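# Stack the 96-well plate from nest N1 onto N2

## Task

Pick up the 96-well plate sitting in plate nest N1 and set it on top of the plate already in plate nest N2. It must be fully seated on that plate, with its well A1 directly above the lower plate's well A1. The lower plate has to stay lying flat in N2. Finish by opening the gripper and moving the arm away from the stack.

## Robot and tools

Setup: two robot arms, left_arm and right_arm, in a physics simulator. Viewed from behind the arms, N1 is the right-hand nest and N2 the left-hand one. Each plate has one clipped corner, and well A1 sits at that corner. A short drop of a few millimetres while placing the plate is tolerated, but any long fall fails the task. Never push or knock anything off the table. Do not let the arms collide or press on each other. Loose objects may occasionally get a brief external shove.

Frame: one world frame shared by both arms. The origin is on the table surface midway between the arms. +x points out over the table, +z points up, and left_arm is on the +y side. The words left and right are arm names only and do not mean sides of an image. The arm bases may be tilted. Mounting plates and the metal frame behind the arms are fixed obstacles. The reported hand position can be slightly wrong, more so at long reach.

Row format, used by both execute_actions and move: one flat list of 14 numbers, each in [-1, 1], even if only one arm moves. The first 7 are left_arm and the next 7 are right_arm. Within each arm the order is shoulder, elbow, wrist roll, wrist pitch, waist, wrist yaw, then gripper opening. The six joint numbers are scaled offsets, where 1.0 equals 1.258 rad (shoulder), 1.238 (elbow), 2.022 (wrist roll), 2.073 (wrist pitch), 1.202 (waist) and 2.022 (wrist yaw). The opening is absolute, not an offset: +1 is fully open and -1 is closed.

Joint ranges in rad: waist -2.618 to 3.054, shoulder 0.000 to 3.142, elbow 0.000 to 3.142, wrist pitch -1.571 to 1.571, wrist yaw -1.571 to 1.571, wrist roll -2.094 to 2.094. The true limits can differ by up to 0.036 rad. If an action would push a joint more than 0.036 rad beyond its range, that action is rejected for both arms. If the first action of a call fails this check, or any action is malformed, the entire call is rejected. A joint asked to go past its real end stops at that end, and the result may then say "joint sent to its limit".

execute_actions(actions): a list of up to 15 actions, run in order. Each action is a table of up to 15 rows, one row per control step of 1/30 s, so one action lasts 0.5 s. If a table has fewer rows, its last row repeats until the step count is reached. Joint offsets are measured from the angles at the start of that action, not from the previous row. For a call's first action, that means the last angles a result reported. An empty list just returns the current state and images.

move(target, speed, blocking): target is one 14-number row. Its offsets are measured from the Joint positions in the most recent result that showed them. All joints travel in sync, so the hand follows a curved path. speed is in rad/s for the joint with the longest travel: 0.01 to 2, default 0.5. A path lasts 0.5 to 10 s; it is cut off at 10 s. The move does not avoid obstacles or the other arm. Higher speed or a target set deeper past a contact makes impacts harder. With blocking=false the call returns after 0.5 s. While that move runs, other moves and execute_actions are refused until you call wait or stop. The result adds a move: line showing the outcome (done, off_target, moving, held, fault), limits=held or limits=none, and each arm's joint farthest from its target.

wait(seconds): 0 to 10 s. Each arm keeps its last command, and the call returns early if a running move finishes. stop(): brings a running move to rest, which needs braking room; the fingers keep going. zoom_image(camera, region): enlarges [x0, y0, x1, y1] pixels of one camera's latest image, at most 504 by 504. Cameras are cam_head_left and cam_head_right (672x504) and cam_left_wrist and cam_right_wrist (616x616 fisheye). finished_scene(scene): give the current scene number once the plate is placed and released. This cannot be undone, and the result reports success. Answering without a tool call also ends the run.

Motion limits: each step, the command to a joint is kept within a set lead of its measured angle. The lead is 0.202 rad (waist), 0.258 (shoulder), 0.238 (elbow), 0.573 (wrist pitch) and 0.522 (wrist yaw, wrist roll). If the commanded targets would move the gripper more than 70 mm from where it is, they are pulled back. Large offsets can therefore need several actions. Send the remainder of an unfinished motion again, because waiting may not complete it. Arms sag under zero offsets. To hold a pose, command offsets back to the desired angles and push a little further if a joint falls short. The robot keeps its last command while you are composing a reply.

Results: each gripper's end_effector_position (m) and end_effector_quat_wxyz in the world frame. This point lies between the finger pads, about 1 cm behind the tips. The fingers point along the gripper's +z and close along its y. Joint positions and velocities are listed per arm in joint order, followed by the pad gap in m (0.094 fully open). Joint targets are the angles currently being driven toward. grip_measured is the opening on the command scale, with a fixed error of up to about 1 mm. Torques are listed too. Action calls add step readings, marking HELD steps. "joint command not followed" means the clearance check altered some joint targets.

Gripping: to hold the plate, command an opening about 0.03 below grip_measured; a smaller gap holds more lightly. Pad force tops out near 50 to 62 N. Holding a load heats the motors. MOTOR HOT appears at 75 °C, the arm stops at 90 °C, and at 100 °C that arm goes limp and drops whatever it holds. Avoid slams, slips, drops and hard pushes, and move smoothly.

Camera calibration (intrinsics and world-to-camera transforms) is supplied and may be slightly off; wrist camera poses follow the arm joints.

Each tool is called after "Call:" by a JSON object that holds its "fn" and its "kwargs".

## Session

Call:
{"fn": "execute_actions", "kwargs": {"actions": []}}

Scene clock: 0.00 s.
left_arm: end_effector_position=(+0.3572, +0.5518, +0.1823) grip_measured=+1.000 end_effector_quat_wxyz=(+0.480, +0.466, +0.740, +0.063) | right_arm: end_effector_position=(+0.3064, +0.3555, +0.3818) grip_measured=+1.000 end_effector_quat_wxyz=(+0.426, -0.129, +0.687, +0.575)
Joint names: [shoulder, elbow, wrist roll, wrist pitch, waist, wrist yaw]
Joint positions: left_arm=[1.979 0.916 1.745 0.181 1.081 1.245 0.094] | right_arm=[ 2.251  1.519  0.418  0.893  0.959 -0.026  0.094]
Joint velocities: left_arm=[ 0.002  0.002  0.022 -0.139  0.002  0.022  0.   ] | right_arm=[ 0.002  0.002 -0.007 -0.037 -0.007 -0.007  0.   ]
Joint torques (N m, as the arm reports them, + toward a larger angle): no reading
Joint targets: left_arm=[1.971 0.920 1.741 0.174 1.086 1.263] | right_arm=[2.232 1.531 0.414 0.903 0.970 -0.033]
camera_calibration (this result's frames):
cam_left_wrist: T_world_to_cam=[[-0.63094, -0.513939, -0.581189, 0.610567], [-0.435226, 0.854608, -0.283238, -0.242515], [0.642256, 0.0742429, -0.762886, -0.0325805], [0, 0, 0, 1]] pos_world=[0.300607, 0.523468, 0.261311]
cam_right_wrist: T_world_to_cam=[[0.799546, -0.278761, -0.531995, 0.0724913], [-0.600075, -0.333546, -0.727088, 0.60403], [0.0252392, 0.900577, -0.433963, -0.0431722], [0, 0, 0, 1]] pos_world=[0.305593, 0.26056, 0.459013]

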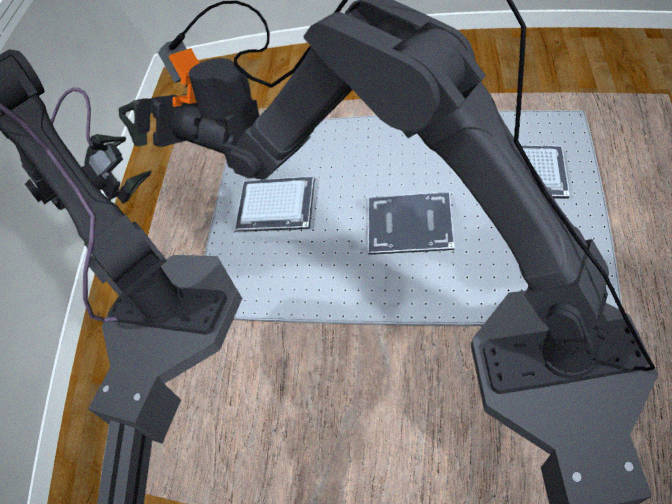

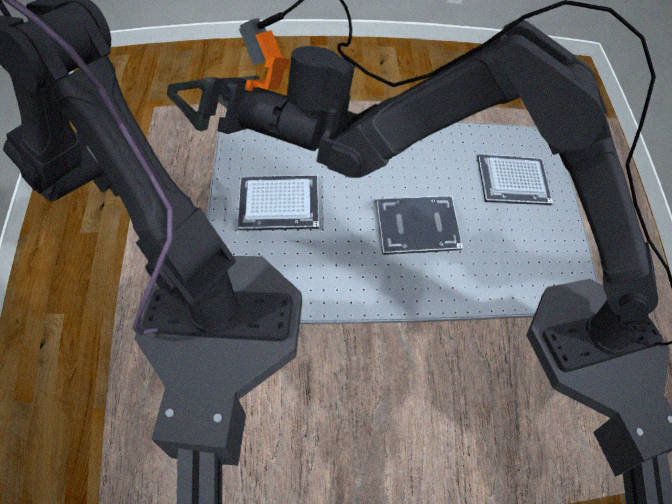

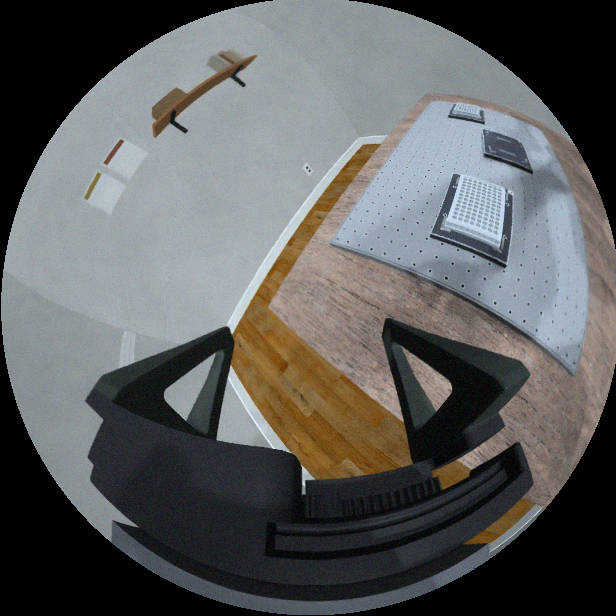

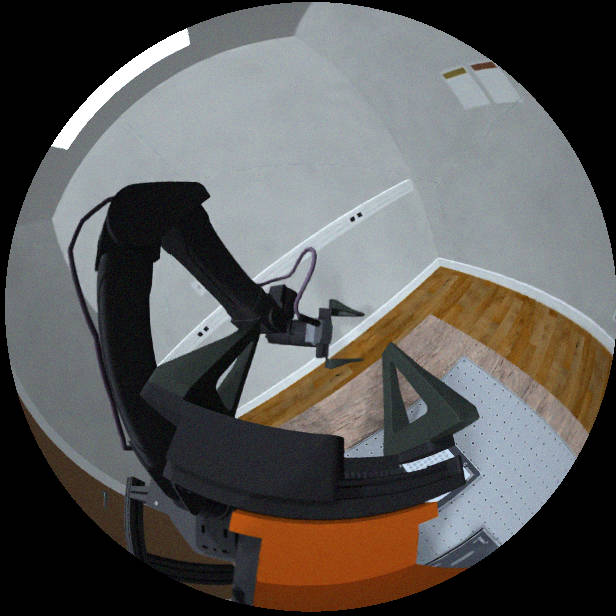

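Call:
{"fn": "zoom_image", "kwargs": {"camera": "cam_head_right", "region": [225, 160, 335, 240]}}

Call:
{"fn": "zoom_image", "kwargs": {"camera": "cam_head_right", "region": [465, 140, 575, 220]}}

Call:
{"fn": "zoom_image", "kwargs": {"camera": "cam_left_wrist", "region": [410, 80, 570, 280]}}

Region (225, 160, 335, 240) of cam_head_right's 672x504 image, scaled by 4.582, with more detail than that image has; it fills the top 367 rows of this view, and the rest is white.

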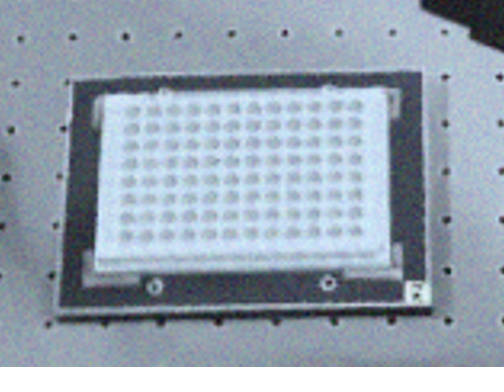

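Region (465, 140, 575, 220) of cam_head_right's 672x504 image, scaled by 4.582, with more detail than that image has; it fills the top 367 rows of this view, and the rest is white.

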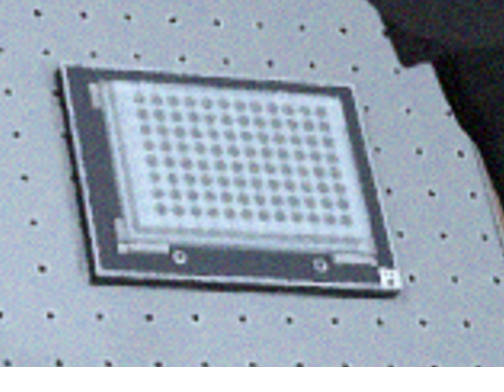

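Region (410, 80, 570, 280) of cam_left_wrist's 616x616 image, scaled by 2.520, with more detail than that image has; it fills the left 403 columns of this view, and the rest is white.

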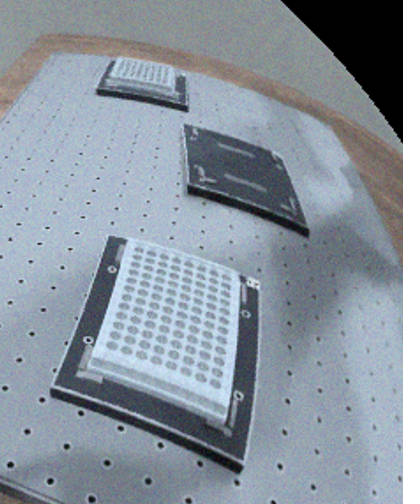

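Call:
{"fn": "move", "kwargs": {"target": [-0.461,-0.067,-0.165,-0.4076,-0.985,-0.669,1,-0.4245,-0.1785,0.634,-0.816,-0.817,0.0465,1], "speed": 0.7}}

Scene clock: 63.40 s.
left_arm: end_effector_position=(+0.3167, +0.2917, +0.1972) grip_measured=+1.000 end_effector_quat_wxyz=(+0.002, +0.706, +0.708, +0.002) | right_arm: end_effector_position=(+0.3646, -0.1858, +0.1936) grip_measured=+1.000 end_effector_quat_wxyz=(-0.003, +0.705, +0.709, +0.005)
Joint names: [shoulder, elbow, wrist roll, wrist pitch, waist, wrist yaw]
Joint positions: left_arm=[ 1.422  0.849  1.418 -0.65  -0.094 -0.107  0.094] | right_arm=[ 1.744  1.311  1.694 -0.782 -0.022  0.056  0.094]
Joint velocities: left_arm=[-0.002 -0.022  0.007 -0.007 -0.002  0.007  0.   ] | right_arm=[ 0.002  0.007 -0.022 -0.125  0.022 -0.007  0.   ]
Joint torques (N m, as the arm reports them, + toward a larger angle): left_arm=[-7.24  2.64 -0.08  0.01 -1.08 -0.02] | right_arm=[-12.88   4.15   0.05  -0.01   0.51   0.09]
Joint targets: left_arm=[1.399 0.833 1.411 -0.664 -0.103 -0.108] | right_arm=[1.717 1.298 1.700 -0.799 -0.023 0.067]
move: off_target (left_arm, right_arm); limits=none; left_arm: farthest joint: the shoulder, 0.023 radians from its target (0.580 radians at the start); right_arm: farthest joint: the shoulder, 0.027 radians from its target (0.534 radians at the start)
camera_calibration (this result's frames):
cam_left_wrist: T_world_to_cam=[[-0.998386, 0.0556164, -0.011539, 0.297888], [0.0429371, 0.871959, 0.487692, -0.342153], [0.0371852, 0.486409, -0.87294, 0.117248], [0, 0, 0, 1]] pos_world=[0.307738, 0.224746, 0.272653]
cam_right_wrist: T_world_to_cam=[[-0.978833, -0.183703, -0.0902207, 0.35547], [-0.201248, 0.783759, 0.587555, 0.129261], [-0.0372241, 0.593275, -0.804139, 0.398593], [0, 0, 0, 1]] pos_world=[0.388796, -0.272484, 0.276647]

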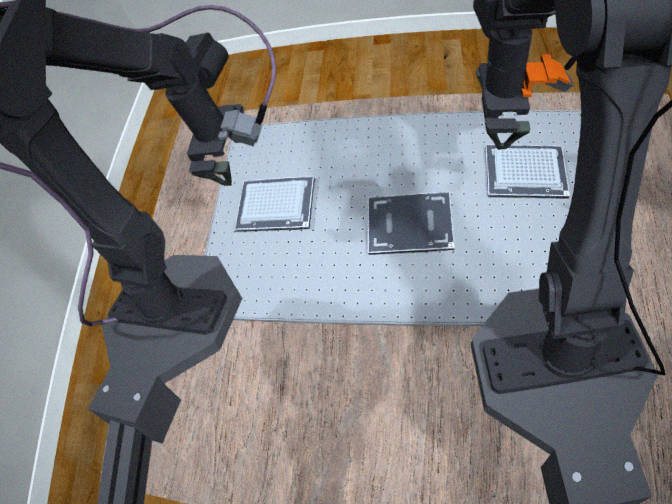

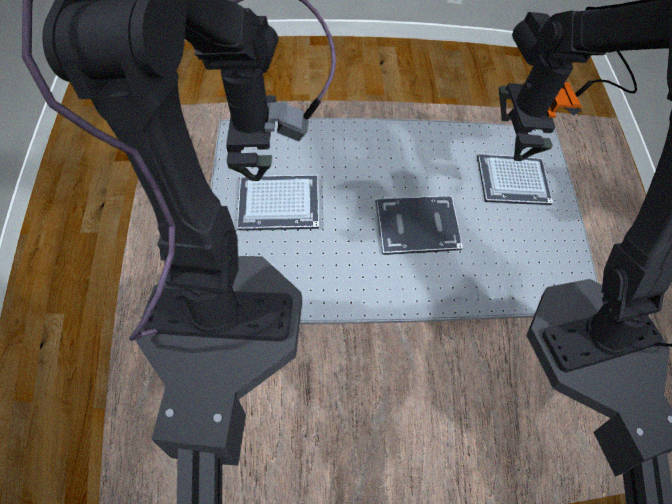

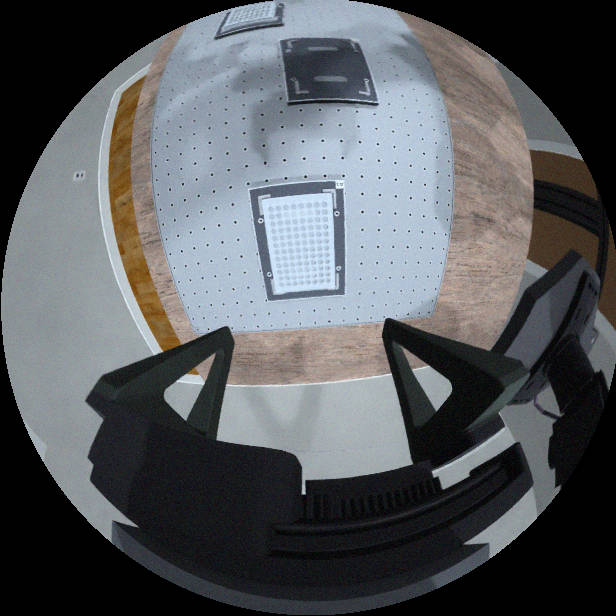

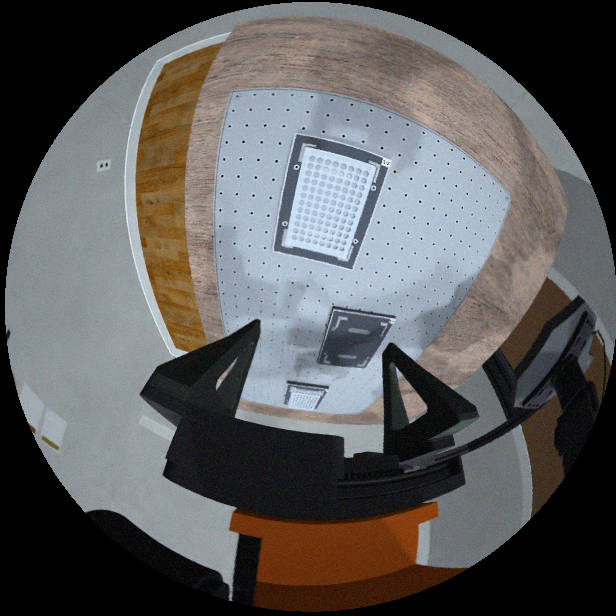

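Call:
{"fn": "zoom_image", "kwargs": {"camera": "cam_left_wrist", "region": [230, 165, 370, 315]}}

Call:
{"fn": "zoom_image", "kwargs": {"camera": "cam_right_wrist", "region": [255, 120, 405, 280]}}

Region (230, 165, 370, 315) of cam_left_wrist's 616x616 image, scaled by 3.360, with more detail than that image has; it fills the left 470 columns of this view, and the rest is white.

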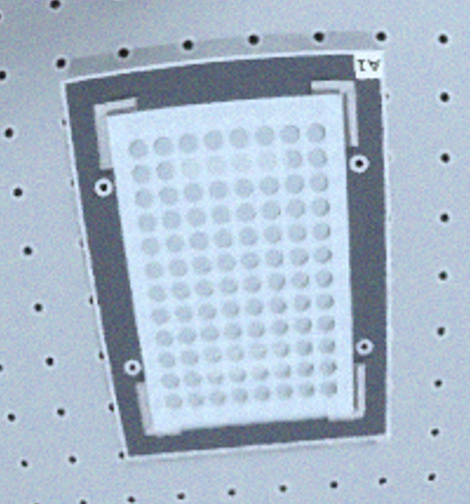

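Region (255, 120, 405, 280) of cam_right_wrist's 616x616 image, scaled by 3.150, with more detail than that image has; it fills the left 472 columns of this view, and the rest is white.

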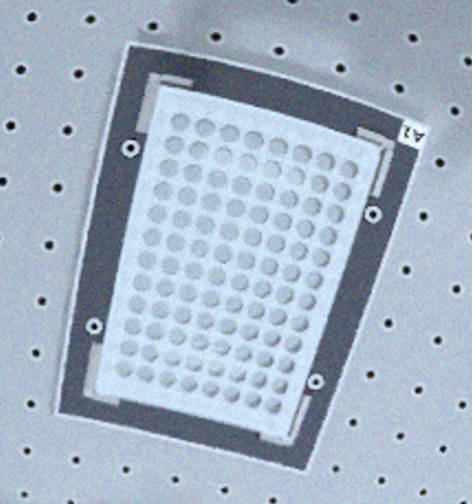

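Call:
{"fn": "zoom_image", "kwargs": {"camera": "cam_left_wrist", "region": [250, 175, 350, 235]}}

Call:
{"fn": "zoom_image", "kwargs": {"camera": "cam_left_wrist", "region": [255, 250, 355, 310]}}

Call:
{"fn": "zoom_image", "kwargs": {"camera": "cam_right_wrist", "region": [290, 130, 400, 200]}}

Call:
{"fn": "zoom_image", "kwargs": {"camera": "cam_right_wrist", "region": [265, 210, 375, 280]}}

Region (250, 175, 350, 235) of cam_left_wrist's 616x616 image, scaled by 5.040, with more detail than that image has; it fills the top 302 rows of this view, and the rest is white.

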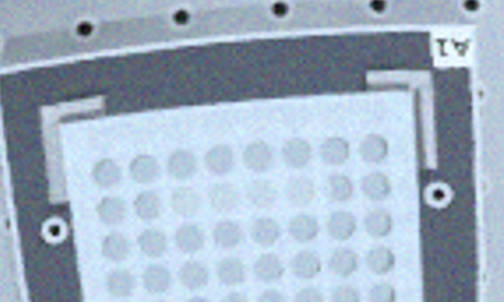

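Region (255, 250, 355, 310) of cam_left_wrist's 616x616 image, scaled by 5.040, with more detail than that image has; it fills the top 302 rows of this view, and the rest is white.

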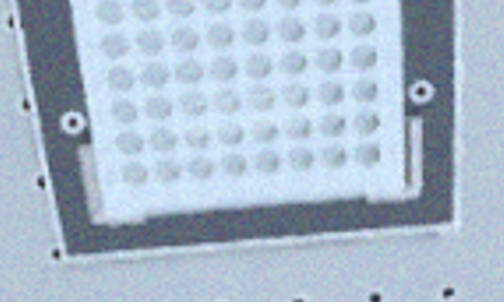

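Region (290, 130, 400, 200) of cam_right_wrist's 616x616 image, scaled by 4.582, with more detail than that image has; it fills the top 321 rows of this view, and the rest is white.

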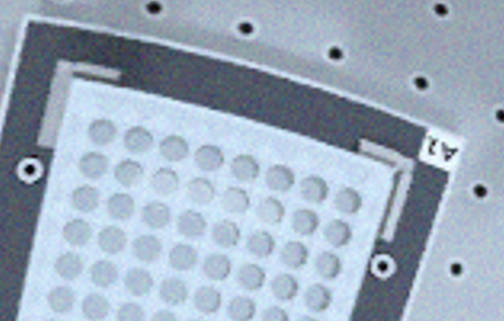

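Region (265, 210, 375, 280) of cam_right_wrist's 616x616 image, scaled by 4.582, with more detail than that image has; it fills the top 321 rows of this view, and the rest is white.

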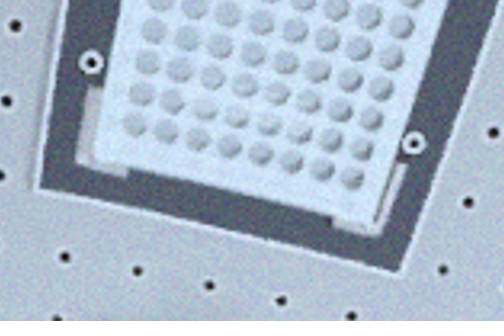

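Call:
{"fn": "move", "kwargs": {"target": [0.246,-0.042,-0.0415,0.162,-0.058,-0.010,1,0.205,0.05,-0.0623,0.112,-0.166,-0.0277,1], "speed": 0.35}}

Scene clock: 114.93 s.
left_arm: end_effector_position=(+0.3212, +0.2657, +0.1152) grip_measured=+1.000 end_effector_quat_wxyz=(-0.001, +0.699, +0.715, +0.000) | right_arm: end_effector_position=(+0.3811, -0.2550, +0.1018) grip_measured=+1.000 end_effector_quat_wxyz=(-0.005, +0.727, +0.687, -0.007)
Joint names: [shoulder, elbow, wrist roll, wrist pitch, waist, wrist yaw]
Joint positions: left_arm=[ 1.727  0.812  1.342 -0.321 -0.152 -0.127  0.094] | right_arm=[ 2.009  1.341  1.573 -0.561 -0.218  0.002  0.094]
Joint velocities: left_arm=[-0.002  0.007 -0.022  0.037 -0.007  0.022  0.   ] | right_arm=[-0.002  0.002 -0.037 -0.022  0.002  0.037  0.   ]
Joint torques (N m, as the arm reports them, + toward a larger angle): left_arm=[-6.37  1.52 -0.04  0.17 -1.55  0.  ] | right_arm=[-12.39   6.93  -0.01   0.16  -0.36  -0.07]
Joint targets: left_arm=[1.731 0.797 1.334 -0.314 -0.164 -0.127] | right_arm=[2.002 1.373 1.568 -0.550 -0.222 0.000]
move: off_target (right_arm); limits=none; left_arm: farthest joint: the elbow, 0.015 radians from its target (0.052 radians at the start); right_arm: farthest joint: the elbow, 0.032 radians from its target (0.062 radians at the start)
camera_calibration (this result's frames):
cam_left_wrist: T_world_to_cam=[[-0.999384, 0.0348667, -0.00404496, 0.307892], [0.0284397, 0.871884, 0.488886, -0.275148], [0.0205726, 0.488469, -0.872338, 0.062876], [0, 0, 0, 1]] pos_world=[0.314234, 0.198449, 0.19061]
cam_right_wrist: T_world_to_cam=[[-0.989863, -0.1242, -0.0688829, 0.367815], [-0.141032, 0.802403, 0.579879, 0.223297], [-0.0167491, 0.583716, -0.811785, 0.356918], [0, 0, 0, 1]] pos_world=[0.401556, -0.34183, 0.185591]

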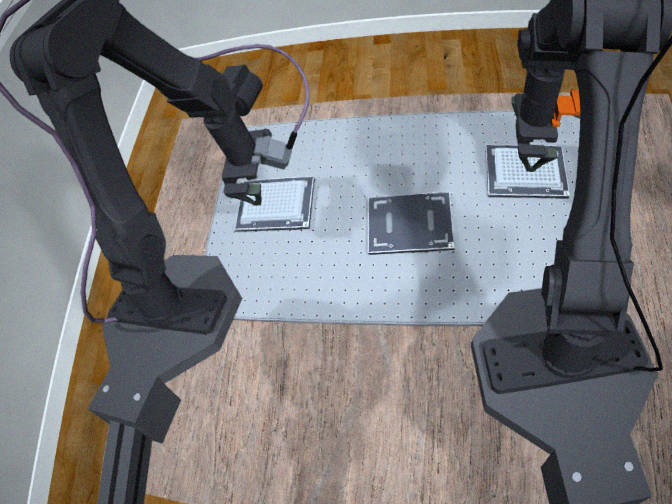

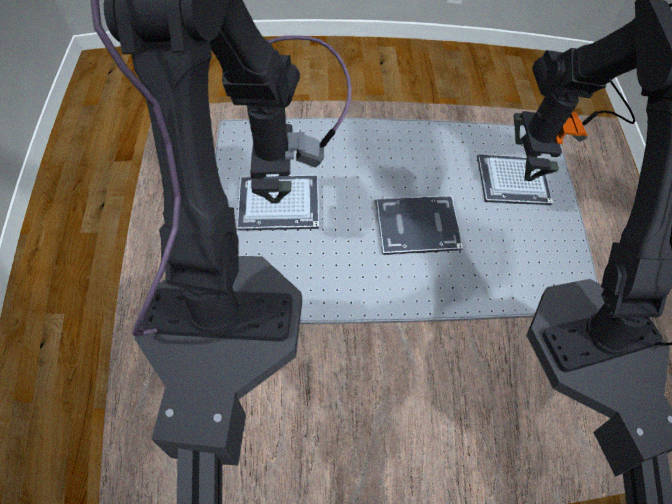

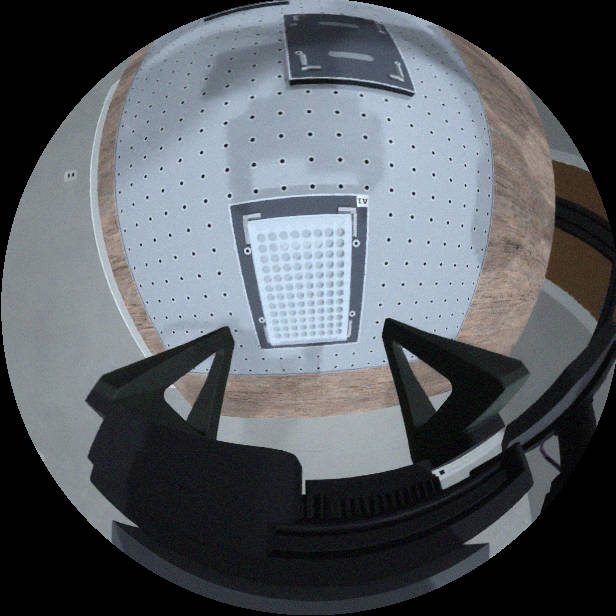

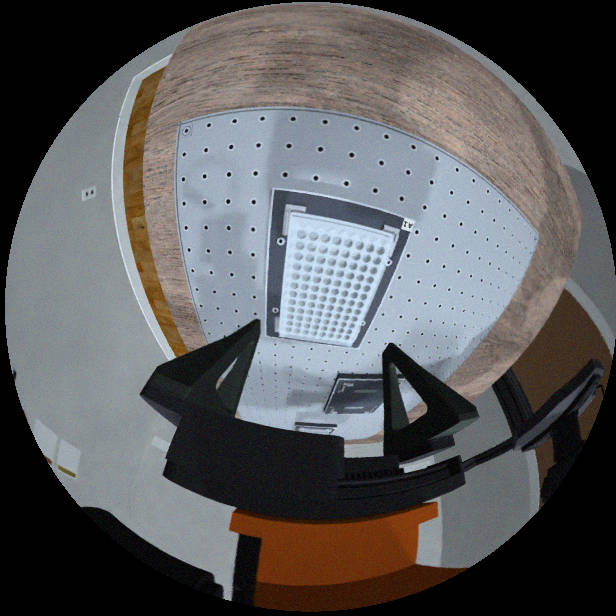

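Call:
{"fn": "zoom_image", "kwargs": {"camera": "cam_left_wrist", "region": [220, 185, 390, 360]}}

Call:
{"fn": "zoom_image", "kwargs": {"camera": "cam_right_wrist", "region": [250, 180, 430, 360]}}

Region (220, 185, 390, 360) of cam_left_wrist's 616x616 image, scaled by 2.880, with more detail than that image has; it fills the left 490 columns of this view, and the rest is white.

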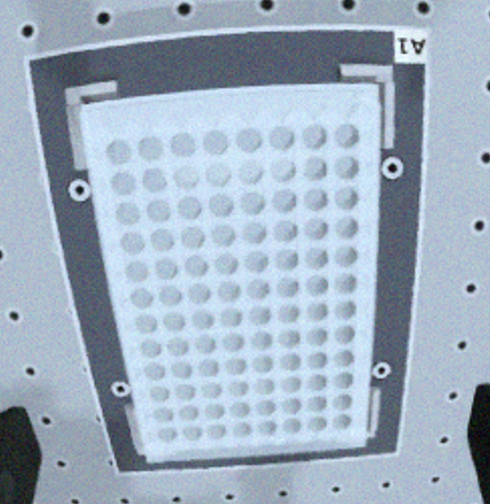

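Region (250, 180, 430, 360) of cam_right_wrist's 616x616 image, scaled by 2.800, with more detail than that image has.

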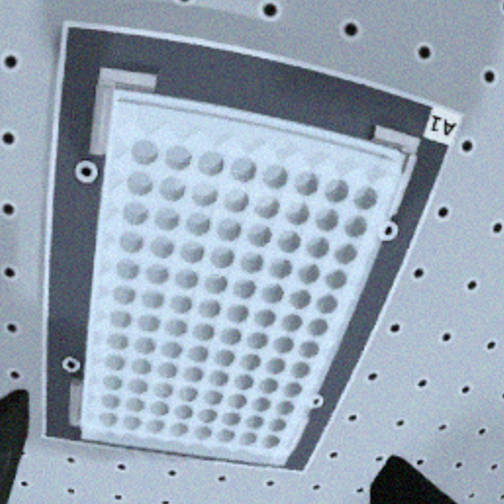

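Call:
{"fn": "zoom_image", "kwargs": {"camera": "cam_right_wrist", "region": [262, 300, 372, 355]}}

Call:
{"fn": "zoom_image", "kwargs": {"camera": "cam_right_wrist", "region": [270, 195, 410, 265]}}

Call:
{"fn": "zoom_image", "kwargs": {"camera": "cam_left_wrist", "region": [250, 295, 370, 355]}}

Call:
{"fn": "zoom_image", "kwargs": {"camera": "cam_left_wrist", "region": [235, 200, 365, 265]}}

Region (262, 300, 372, 355) of cam_right_wrist's 616x616 image, scaled by 4.582, with more detail than that image has.

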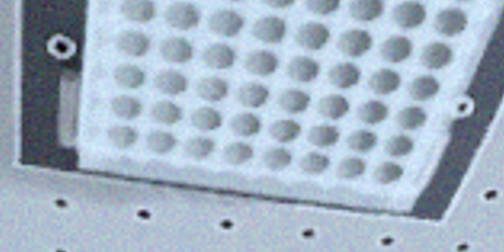

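Region (270, 195, 410, 265) of cam_right_wrist's 616x616 image, scaled by 3.600, with more detail than that image has.

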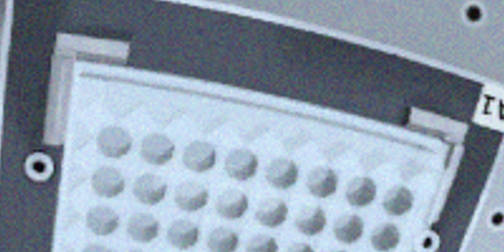

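Region (250, 295, 370, 355) of cam_left_wrist's 616x616 image, scaled by 4.200, with more detail than that image has.

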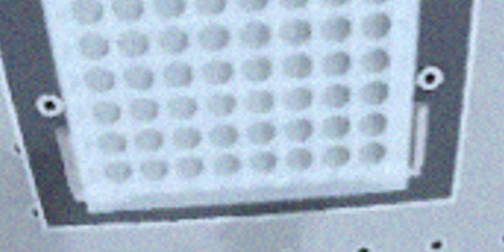

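Region (235, 200, 365, 265) of cam_left_wrist's 616x616 image, scaled by 3.877, with more detail than that image has.

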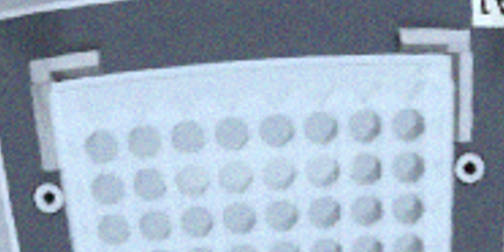

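Call:
{"fn": "zoom_image", "kwargs": {"camera": "cam_right_wrist", "region": [360, 205, 420, 255]}}

Call:
{"fn": "zoom_image", "kwargs": {"camera": "cam_left_wrist", "region": [320, 195, 380, 245]}}

Call:
{"fn": "zoom_image", "kwargs": {"camera": "cam_left_wrist", "region": [235, 200, 295, 250]}}

Call:
{"fn": "zoom_image", "kwargs": {"camera": "cam_right_wrist", "region": [275, 195, 335, 245]}}

Region (360, 205, 420, 255) of cam_right_wrist's 616x616 image, scaled by 8.400, with more detail than that image has.

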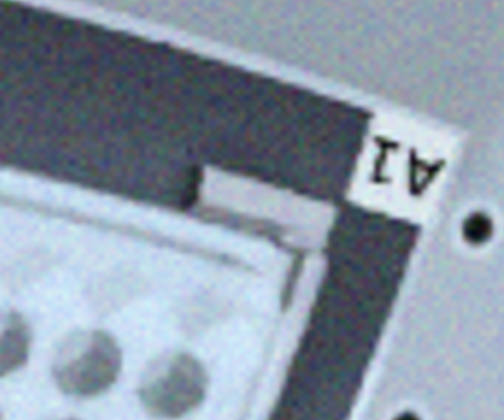

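Region (320, 195, 380, 245) of cam_left_wrist's 616x616 image, scaled by 8.400, with more detail than that image has.

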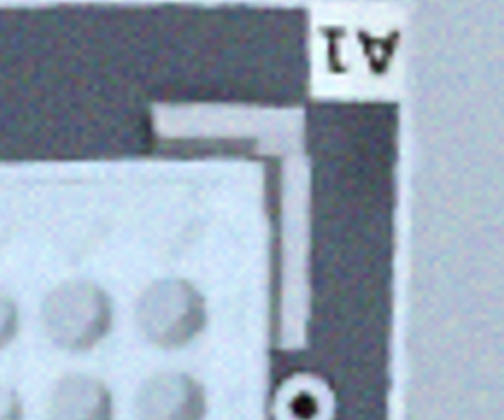

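Region (235, 200, 295, 250) of cam_left_wrist's 616x616 image, scaled by 8.400, with more detail than that image has.

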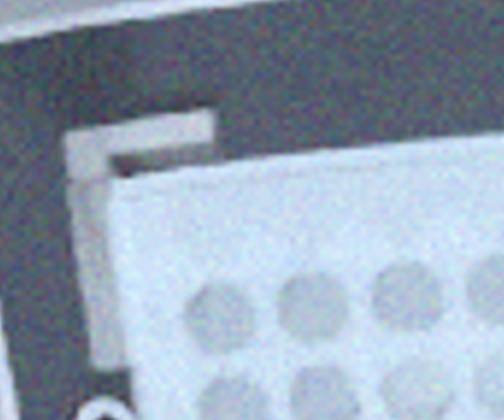

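Region (275, 195, 335, 245) of cam_right_wrist's 616x616 image, scaled by 8.400, with more detail than that image has.

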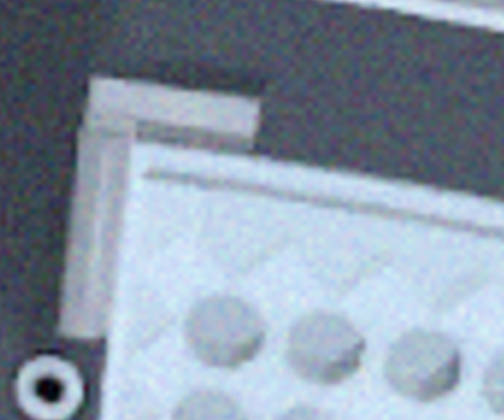

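Call:
{"fn": "move", "kwargs": {"target": [0.003,-0.012,-0.004,0.003,-0.010,0,1,0.073,0.024,-0.016,0.060,-0.011,-0.002,1], "speed": 0.15}}

Scene clock: 196.90 s.
left_arm: end_effector_position=(+0.3213, +0.2657, +0.1152) grip_measured=+1.000 end_effector_quat_wxyz=(-0.001, +0.698, +0.716, +0.000) | right_arm: end_effector_position=(+0.3840, -0.2548, +0.0664) grip_measured=+1.000 end_effector_quat_wxyz=(+0.000, +0.717, +0.697, -0.000)
Joint names: [shoulder, elbow, wrist roll, wrist pitch, waist, wrist yaw]
Joint positions: left_arm=[ 1.727  0.812  1.341 -0.32  -0.152 -0.127  0.094] | right_arm=[ 2.106  1.341  1.546 -0.448 -0.218 -0.     0.094]
Joint velocities: left_arm=[ 0.017 -0.002 -0.081  0.066  0.002 -0.007  0.   ] | right_arm=[ 0.002  0.002  0.007 -0.081 -0.007 -0.037  0.   ]
Joint torques (N m, as the arm reports them, + toward a larger angle): left_arm=[-6.39  1.52 -0.05  0.19 -1.56  0.01] | right_arm=[-12.32   6.38  -0.01   0.12  -1.13  -0.04]
Joint targets: left_arm=[1.731 0.797 1.334 -0.314 -0.164 -0.127] | right_arm=[2.101 1.371 1.541 -0.437 -0.231 -0.002]
move: off_target (right_arm); limits=none; left_arm: farthest joint: the elbow, 0.015 radians from its target (0.015 radians at the start); right_arm: farthest joint: the elbow, 0.030 radians from its target (0.030 radians at the start)
camera_calibration (this result's frames):
cam_left_wrist: T_world_to_cam=[[-0.99941, 0.0340561, -0.00441903, 0.308252], [0.0275511, 0.871944, 0.488829, -0.274857], [0.0205008, 0.488419, -0.872368, 0.0629231], [0, 0, 0, 1]] pos_world=[0.314353, 0.19843, 0.190613]
cam_right_wrist: T_world_to_cam=[[-0.984811, -0.151195, -0.0853608, 0.360618], [-0.172536, 0.797145, 0.578611, 0.254941], [-0.0194383, 0.584551, -0.811124, 0.329291], [0, 0, 0, 1]] pos_world=[0.405528, -0.341189, 0.150367]

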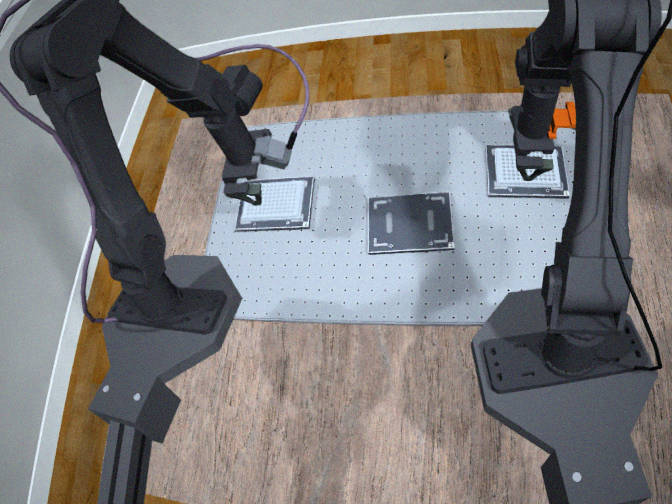

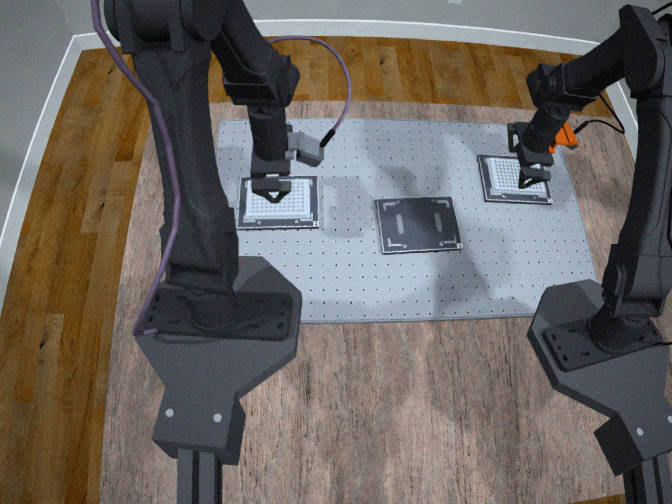

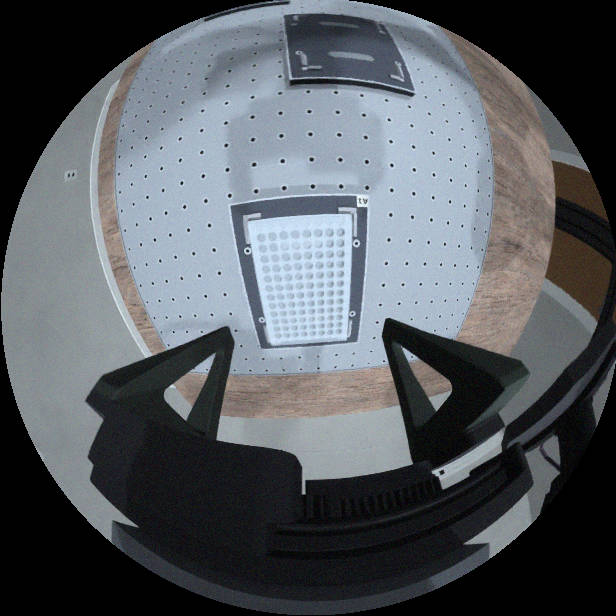

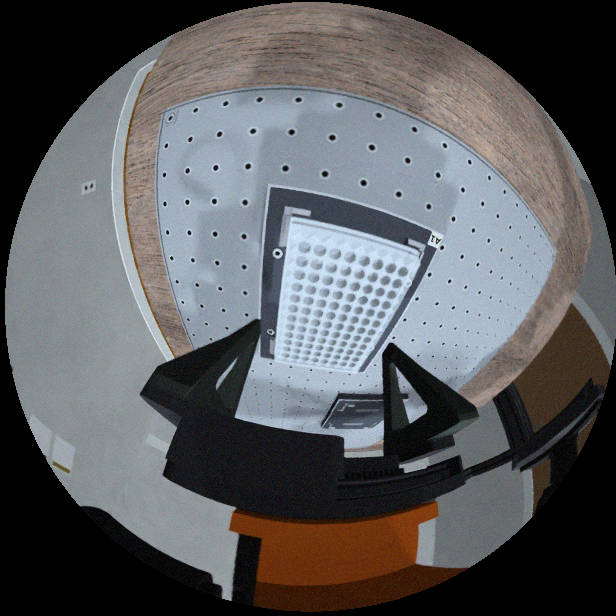

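Call:
{"fn": "zoom_image", "kwargs": {"camera": "cam_right_wrist", "region": [230, 200, 450, 400]}}

Region (230, 200, 450, 400) of cam_right_wrist's 616x616 image, scaled by 2.291, with more detail than that image has; it fills the top 458 rows of this view, and the rest is white.

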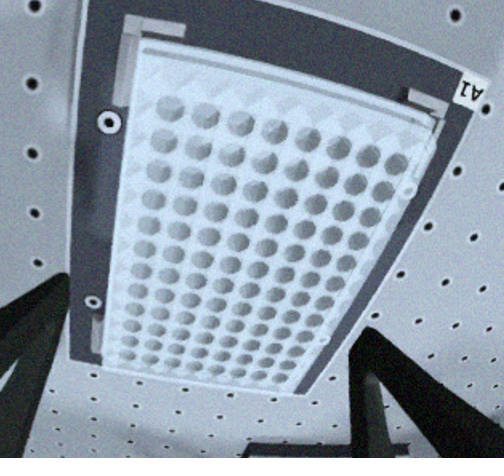

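Call:
{"fn": "move", "kwargs": {"target": [0.003,-0.012,-0.004,0.003,-0.010,0,1,0.0296,0.024,-0.0025,0.0282,-0.014,-0.001,1], "speed": 0.08}}

Scene clock: 229.27 s.
left_arm: end_effector_position=(+0.3213, +0.2657, +0.1152) grip_measured=+1.000 end_effector_quat_wxyz=(-0.001, +0.698, +0.716, +0.000) | right_arm: end_effector_position=(+0.3843, -0.2586, +0.0519) grip_measured=+1.000 end_effector_quat_wxyz=(+0.004, +0.720, +0.694, +0.001)
Joint names: [shoulder, elbow, wrist roll, wrist pitch, waist, wrist yaw]
Joint positions: left_arm=[ 1.727  0.812  1.34  -0.32  -0.152 -0.127  0.094] | right_arm=[ 2.145  1.341  1.545 -0.401 -0.226 -0.001  0.094]
Joint velocities: left_arm=[ 0.007 -0.002  0.007 -0.007  0.002  0.037  0.   ] | right_arm=[-0.007  0.012  0.022 -0.051  0.007 -0.022  0.   ]
Joint torques (N m, as the arm reports them, + toward a larger angle): left_arm=[-6.39  1.51 -0.05  0.2  -1.56  0.01] | right_arm=[-12.23   6.25  -0.03   0.16  -0.74  -0.05]
Joint targets: left_arm=[1.731 0.797 1.333 -0.314 -0.164 -0.127] | right_arm=[2.143 1.371 1.540 -0.389 -0.235 -0.003]
move: off_target (right_arm); limits=none; left_arm: farthest joint: the elbow, 0.015 radians from its target (0.015 radians at the start); right_arm: farthest joint: the elbow, 0.030 radians from its target (0.030 radians at the start)
camera_calibration (this result's frames):
cam_left_wrist: T_world_to_cam=[[-0.999448, 0.0329123, -0.00442069, 0.308568], [0.0265524, 0.871975, 0.48883, -0.274545], [0.0199433, 0.488443, -0.872368, 0.0630959], [0, 0, 0, 1]] pos_world=[0.31443, 0.198422, 0.190613]
cam_right_wrist: T_world_to_cam=[[-0.985244, -0.144085, -0.0923744, 0.361409], [-0.170917, 0.799935, 0.575231, 0.266666], [-0.00898856, 0.582532, -0.812758, 0.315327], [0, 0, 0, 1]] pos_world=[0.404488, -0.34493, 0.136275]

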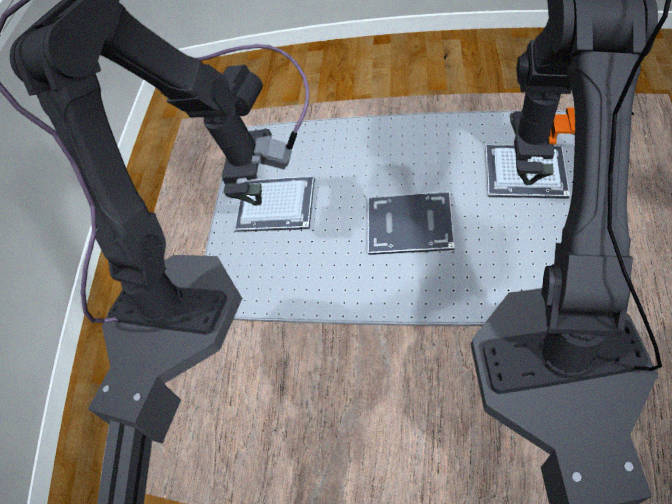

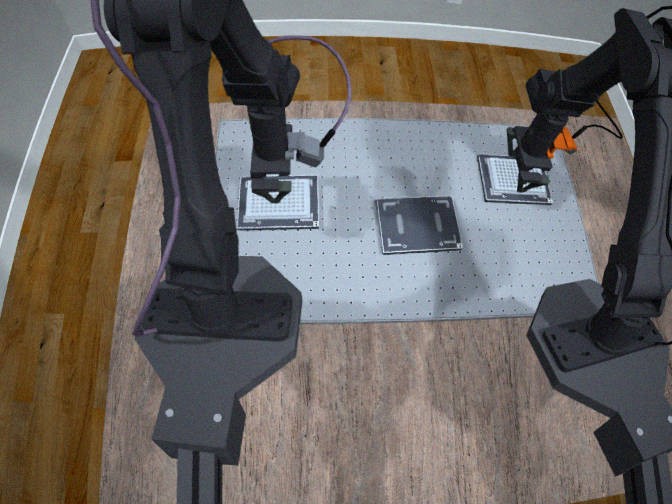

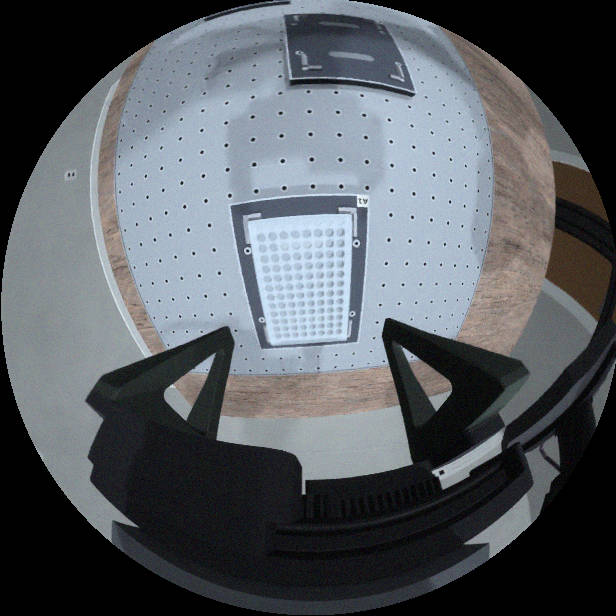

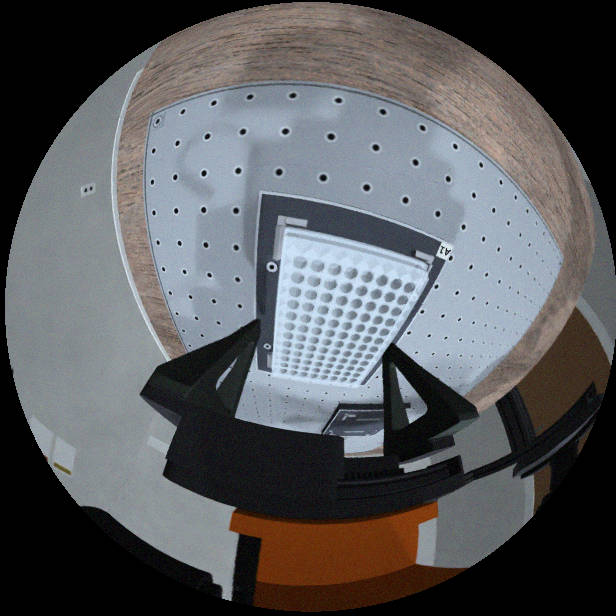

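Call:
{"fn": "zoom_image", "kwargs": {"camera": "cam_right_wrist", "region": [230, 260, 450, 420]}}

Region (230, 260, 450, 420) of cam_right_wrist's 616x616 image, scaled by 2.291, with more detail than that image has; it fills the top 367 rows of this view, and the rest is white.

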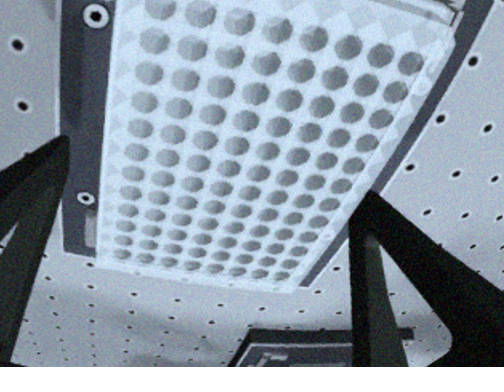

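Call:
{"fn": "execute_actions", "kwargs": {"actions": [[[0.003,-0.012,-0.004,0.003,-0.010,0,1,-0.002,0.024,-0.0025,-0.0116,-0.005,-0.001,0.85]]]}}

Scene clock: 250.23 s.
left_arm: end_effector_position=(+0.3213, +0.2657, +0.1152) grip_measured=+1.000 end_effector_quat_wxyz=(-0.001, +0.698, +0.716, +0.000) | right_arm: end_effector_position=(+0.3807, -0.2583, +0.0515) grip_measured=+0.852 end_effector_quat_wxyz=(-0.002, +0.720, +0.694, -0.003)
Joint names: [shoulder, elbow, wrist roll, wrist pitch, waist, wrist yaw]
Joint positions: left_arm=[ 1.727  0.812  1.339 -0.32  -0.152 -0.127  0.094] | right_arm=[ 2.146  1.341  1.545 -0.414 -0.226 -0.002  0.087]
Joint velocities: left_arm=[-0.007 -0.012  0.051  0.007 -0.017 -0.081  0.   ] | right_arm=[-0.007 -0.002  0.022 -0.022  0.002  0.007  0.   ]
Joint torques (N m, as the arm reports them, + toward a larger angle): left_arm=[-6.38  1.51 -0.06  0.2  -1.56  0.01] | right_arm=[-12.22   6.07  -0.03  -0.07  -0.6   -0.04]
Joint targets: left_arm=[1.731 0.797 1.331 -0.314 -0.164 -0.127] | right_arm=[2.143 1.371 1.540 -0.425 -0.232 -0.003]
Step readings (joint positions):
0: left_arm=[1.727 0.812 1.340 -0.320 -0.152 -0.127] | right_arm=[2.145 1.341 1.545 -0.400 -0.226 -0.001]
1: left_arm=[1.727 0.812 1.340 -0.320 -0.152 -0.127] | right_arm=[2.145 1.341 1.545 -0.403 -0.226 -0.001]
2: left_arm=[1.727 0.812 1.339 -0.320 -0.152 -0.127] | right_arm=[2.145 1.341 1.545 -0.412 -0.226 -0.001]
4: left_arm=[1.727 0.812 1.339 -0.320 -0.152 -0.127] | right_arm=[2.146 1.341 1.545 -0.414 -0.226 -0.001]
8: left_arm=[1.727 0.812 1.339 -0.320 -0.152 -0.127] | right_arm=[2.146 1.341 1.545 -0.414 -0.226 -0.002]
15: Joint positions above
camera_calibration (this result's frames):
cam_left_wrist: T_world_to_cam=[[-0.999485, 0.0317685, -0.00442235, 0.308884], [0.0255536, 0.872004, 0.488831, -0.274232], [0.0193857, 0.488466, -0.872367, 0.0632688], [0, 0, 0, 1]] pos_world=[0.314506, 0.198414, 0.190612]
cam_right_wrist: T_world_to_cam=[[-0.986401, -0.144295, -0.0786882, 0.357597], [-0.16306, 0.799161, 0.578578, 0.262707], [-0.0206015, 0.583541, -0.811822, 0.319425], [0, 0, 0, 1]] pos_world=[0.402152, -0.344743, 0.135459]

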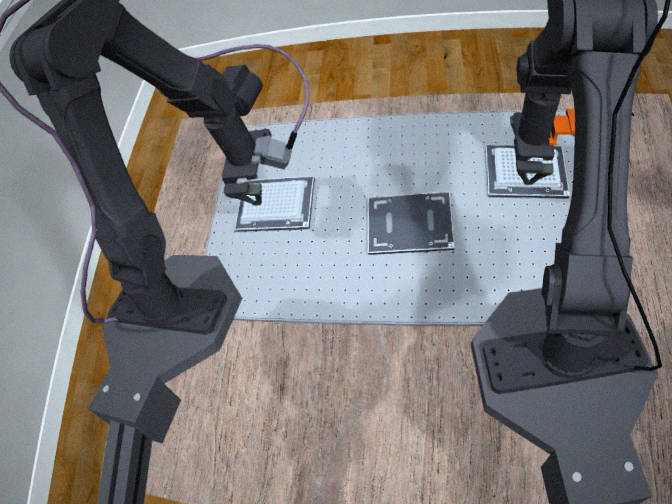

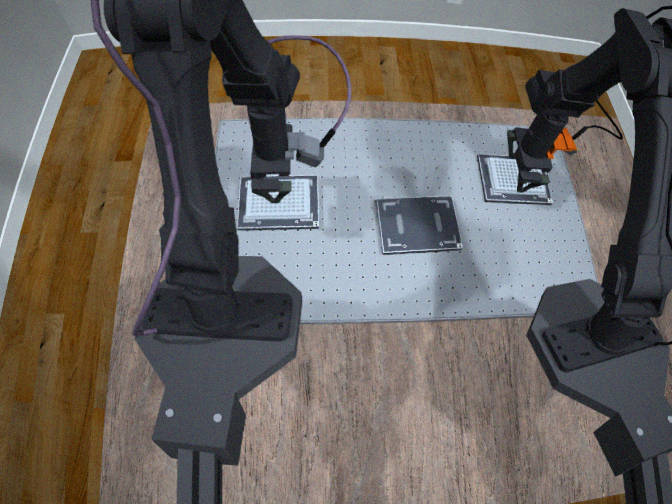

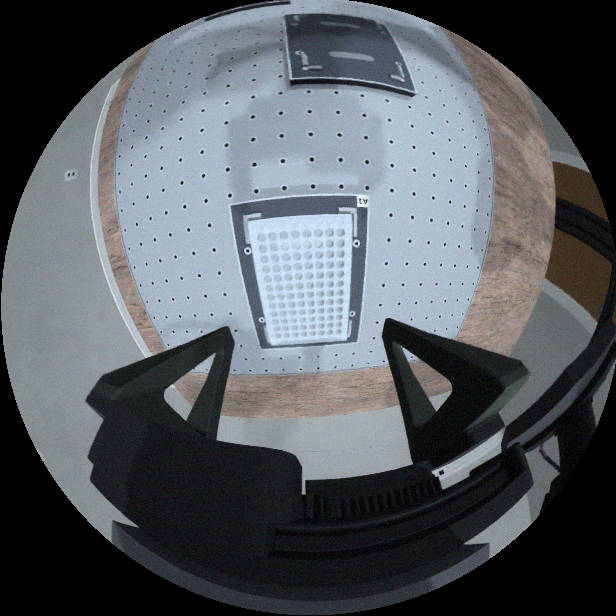

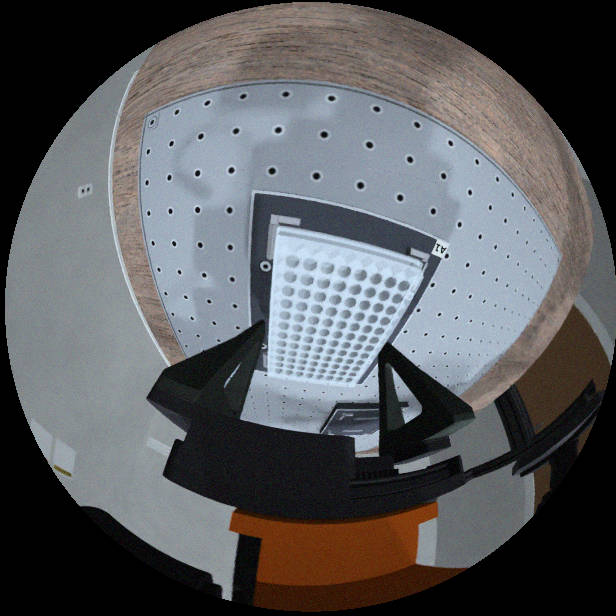

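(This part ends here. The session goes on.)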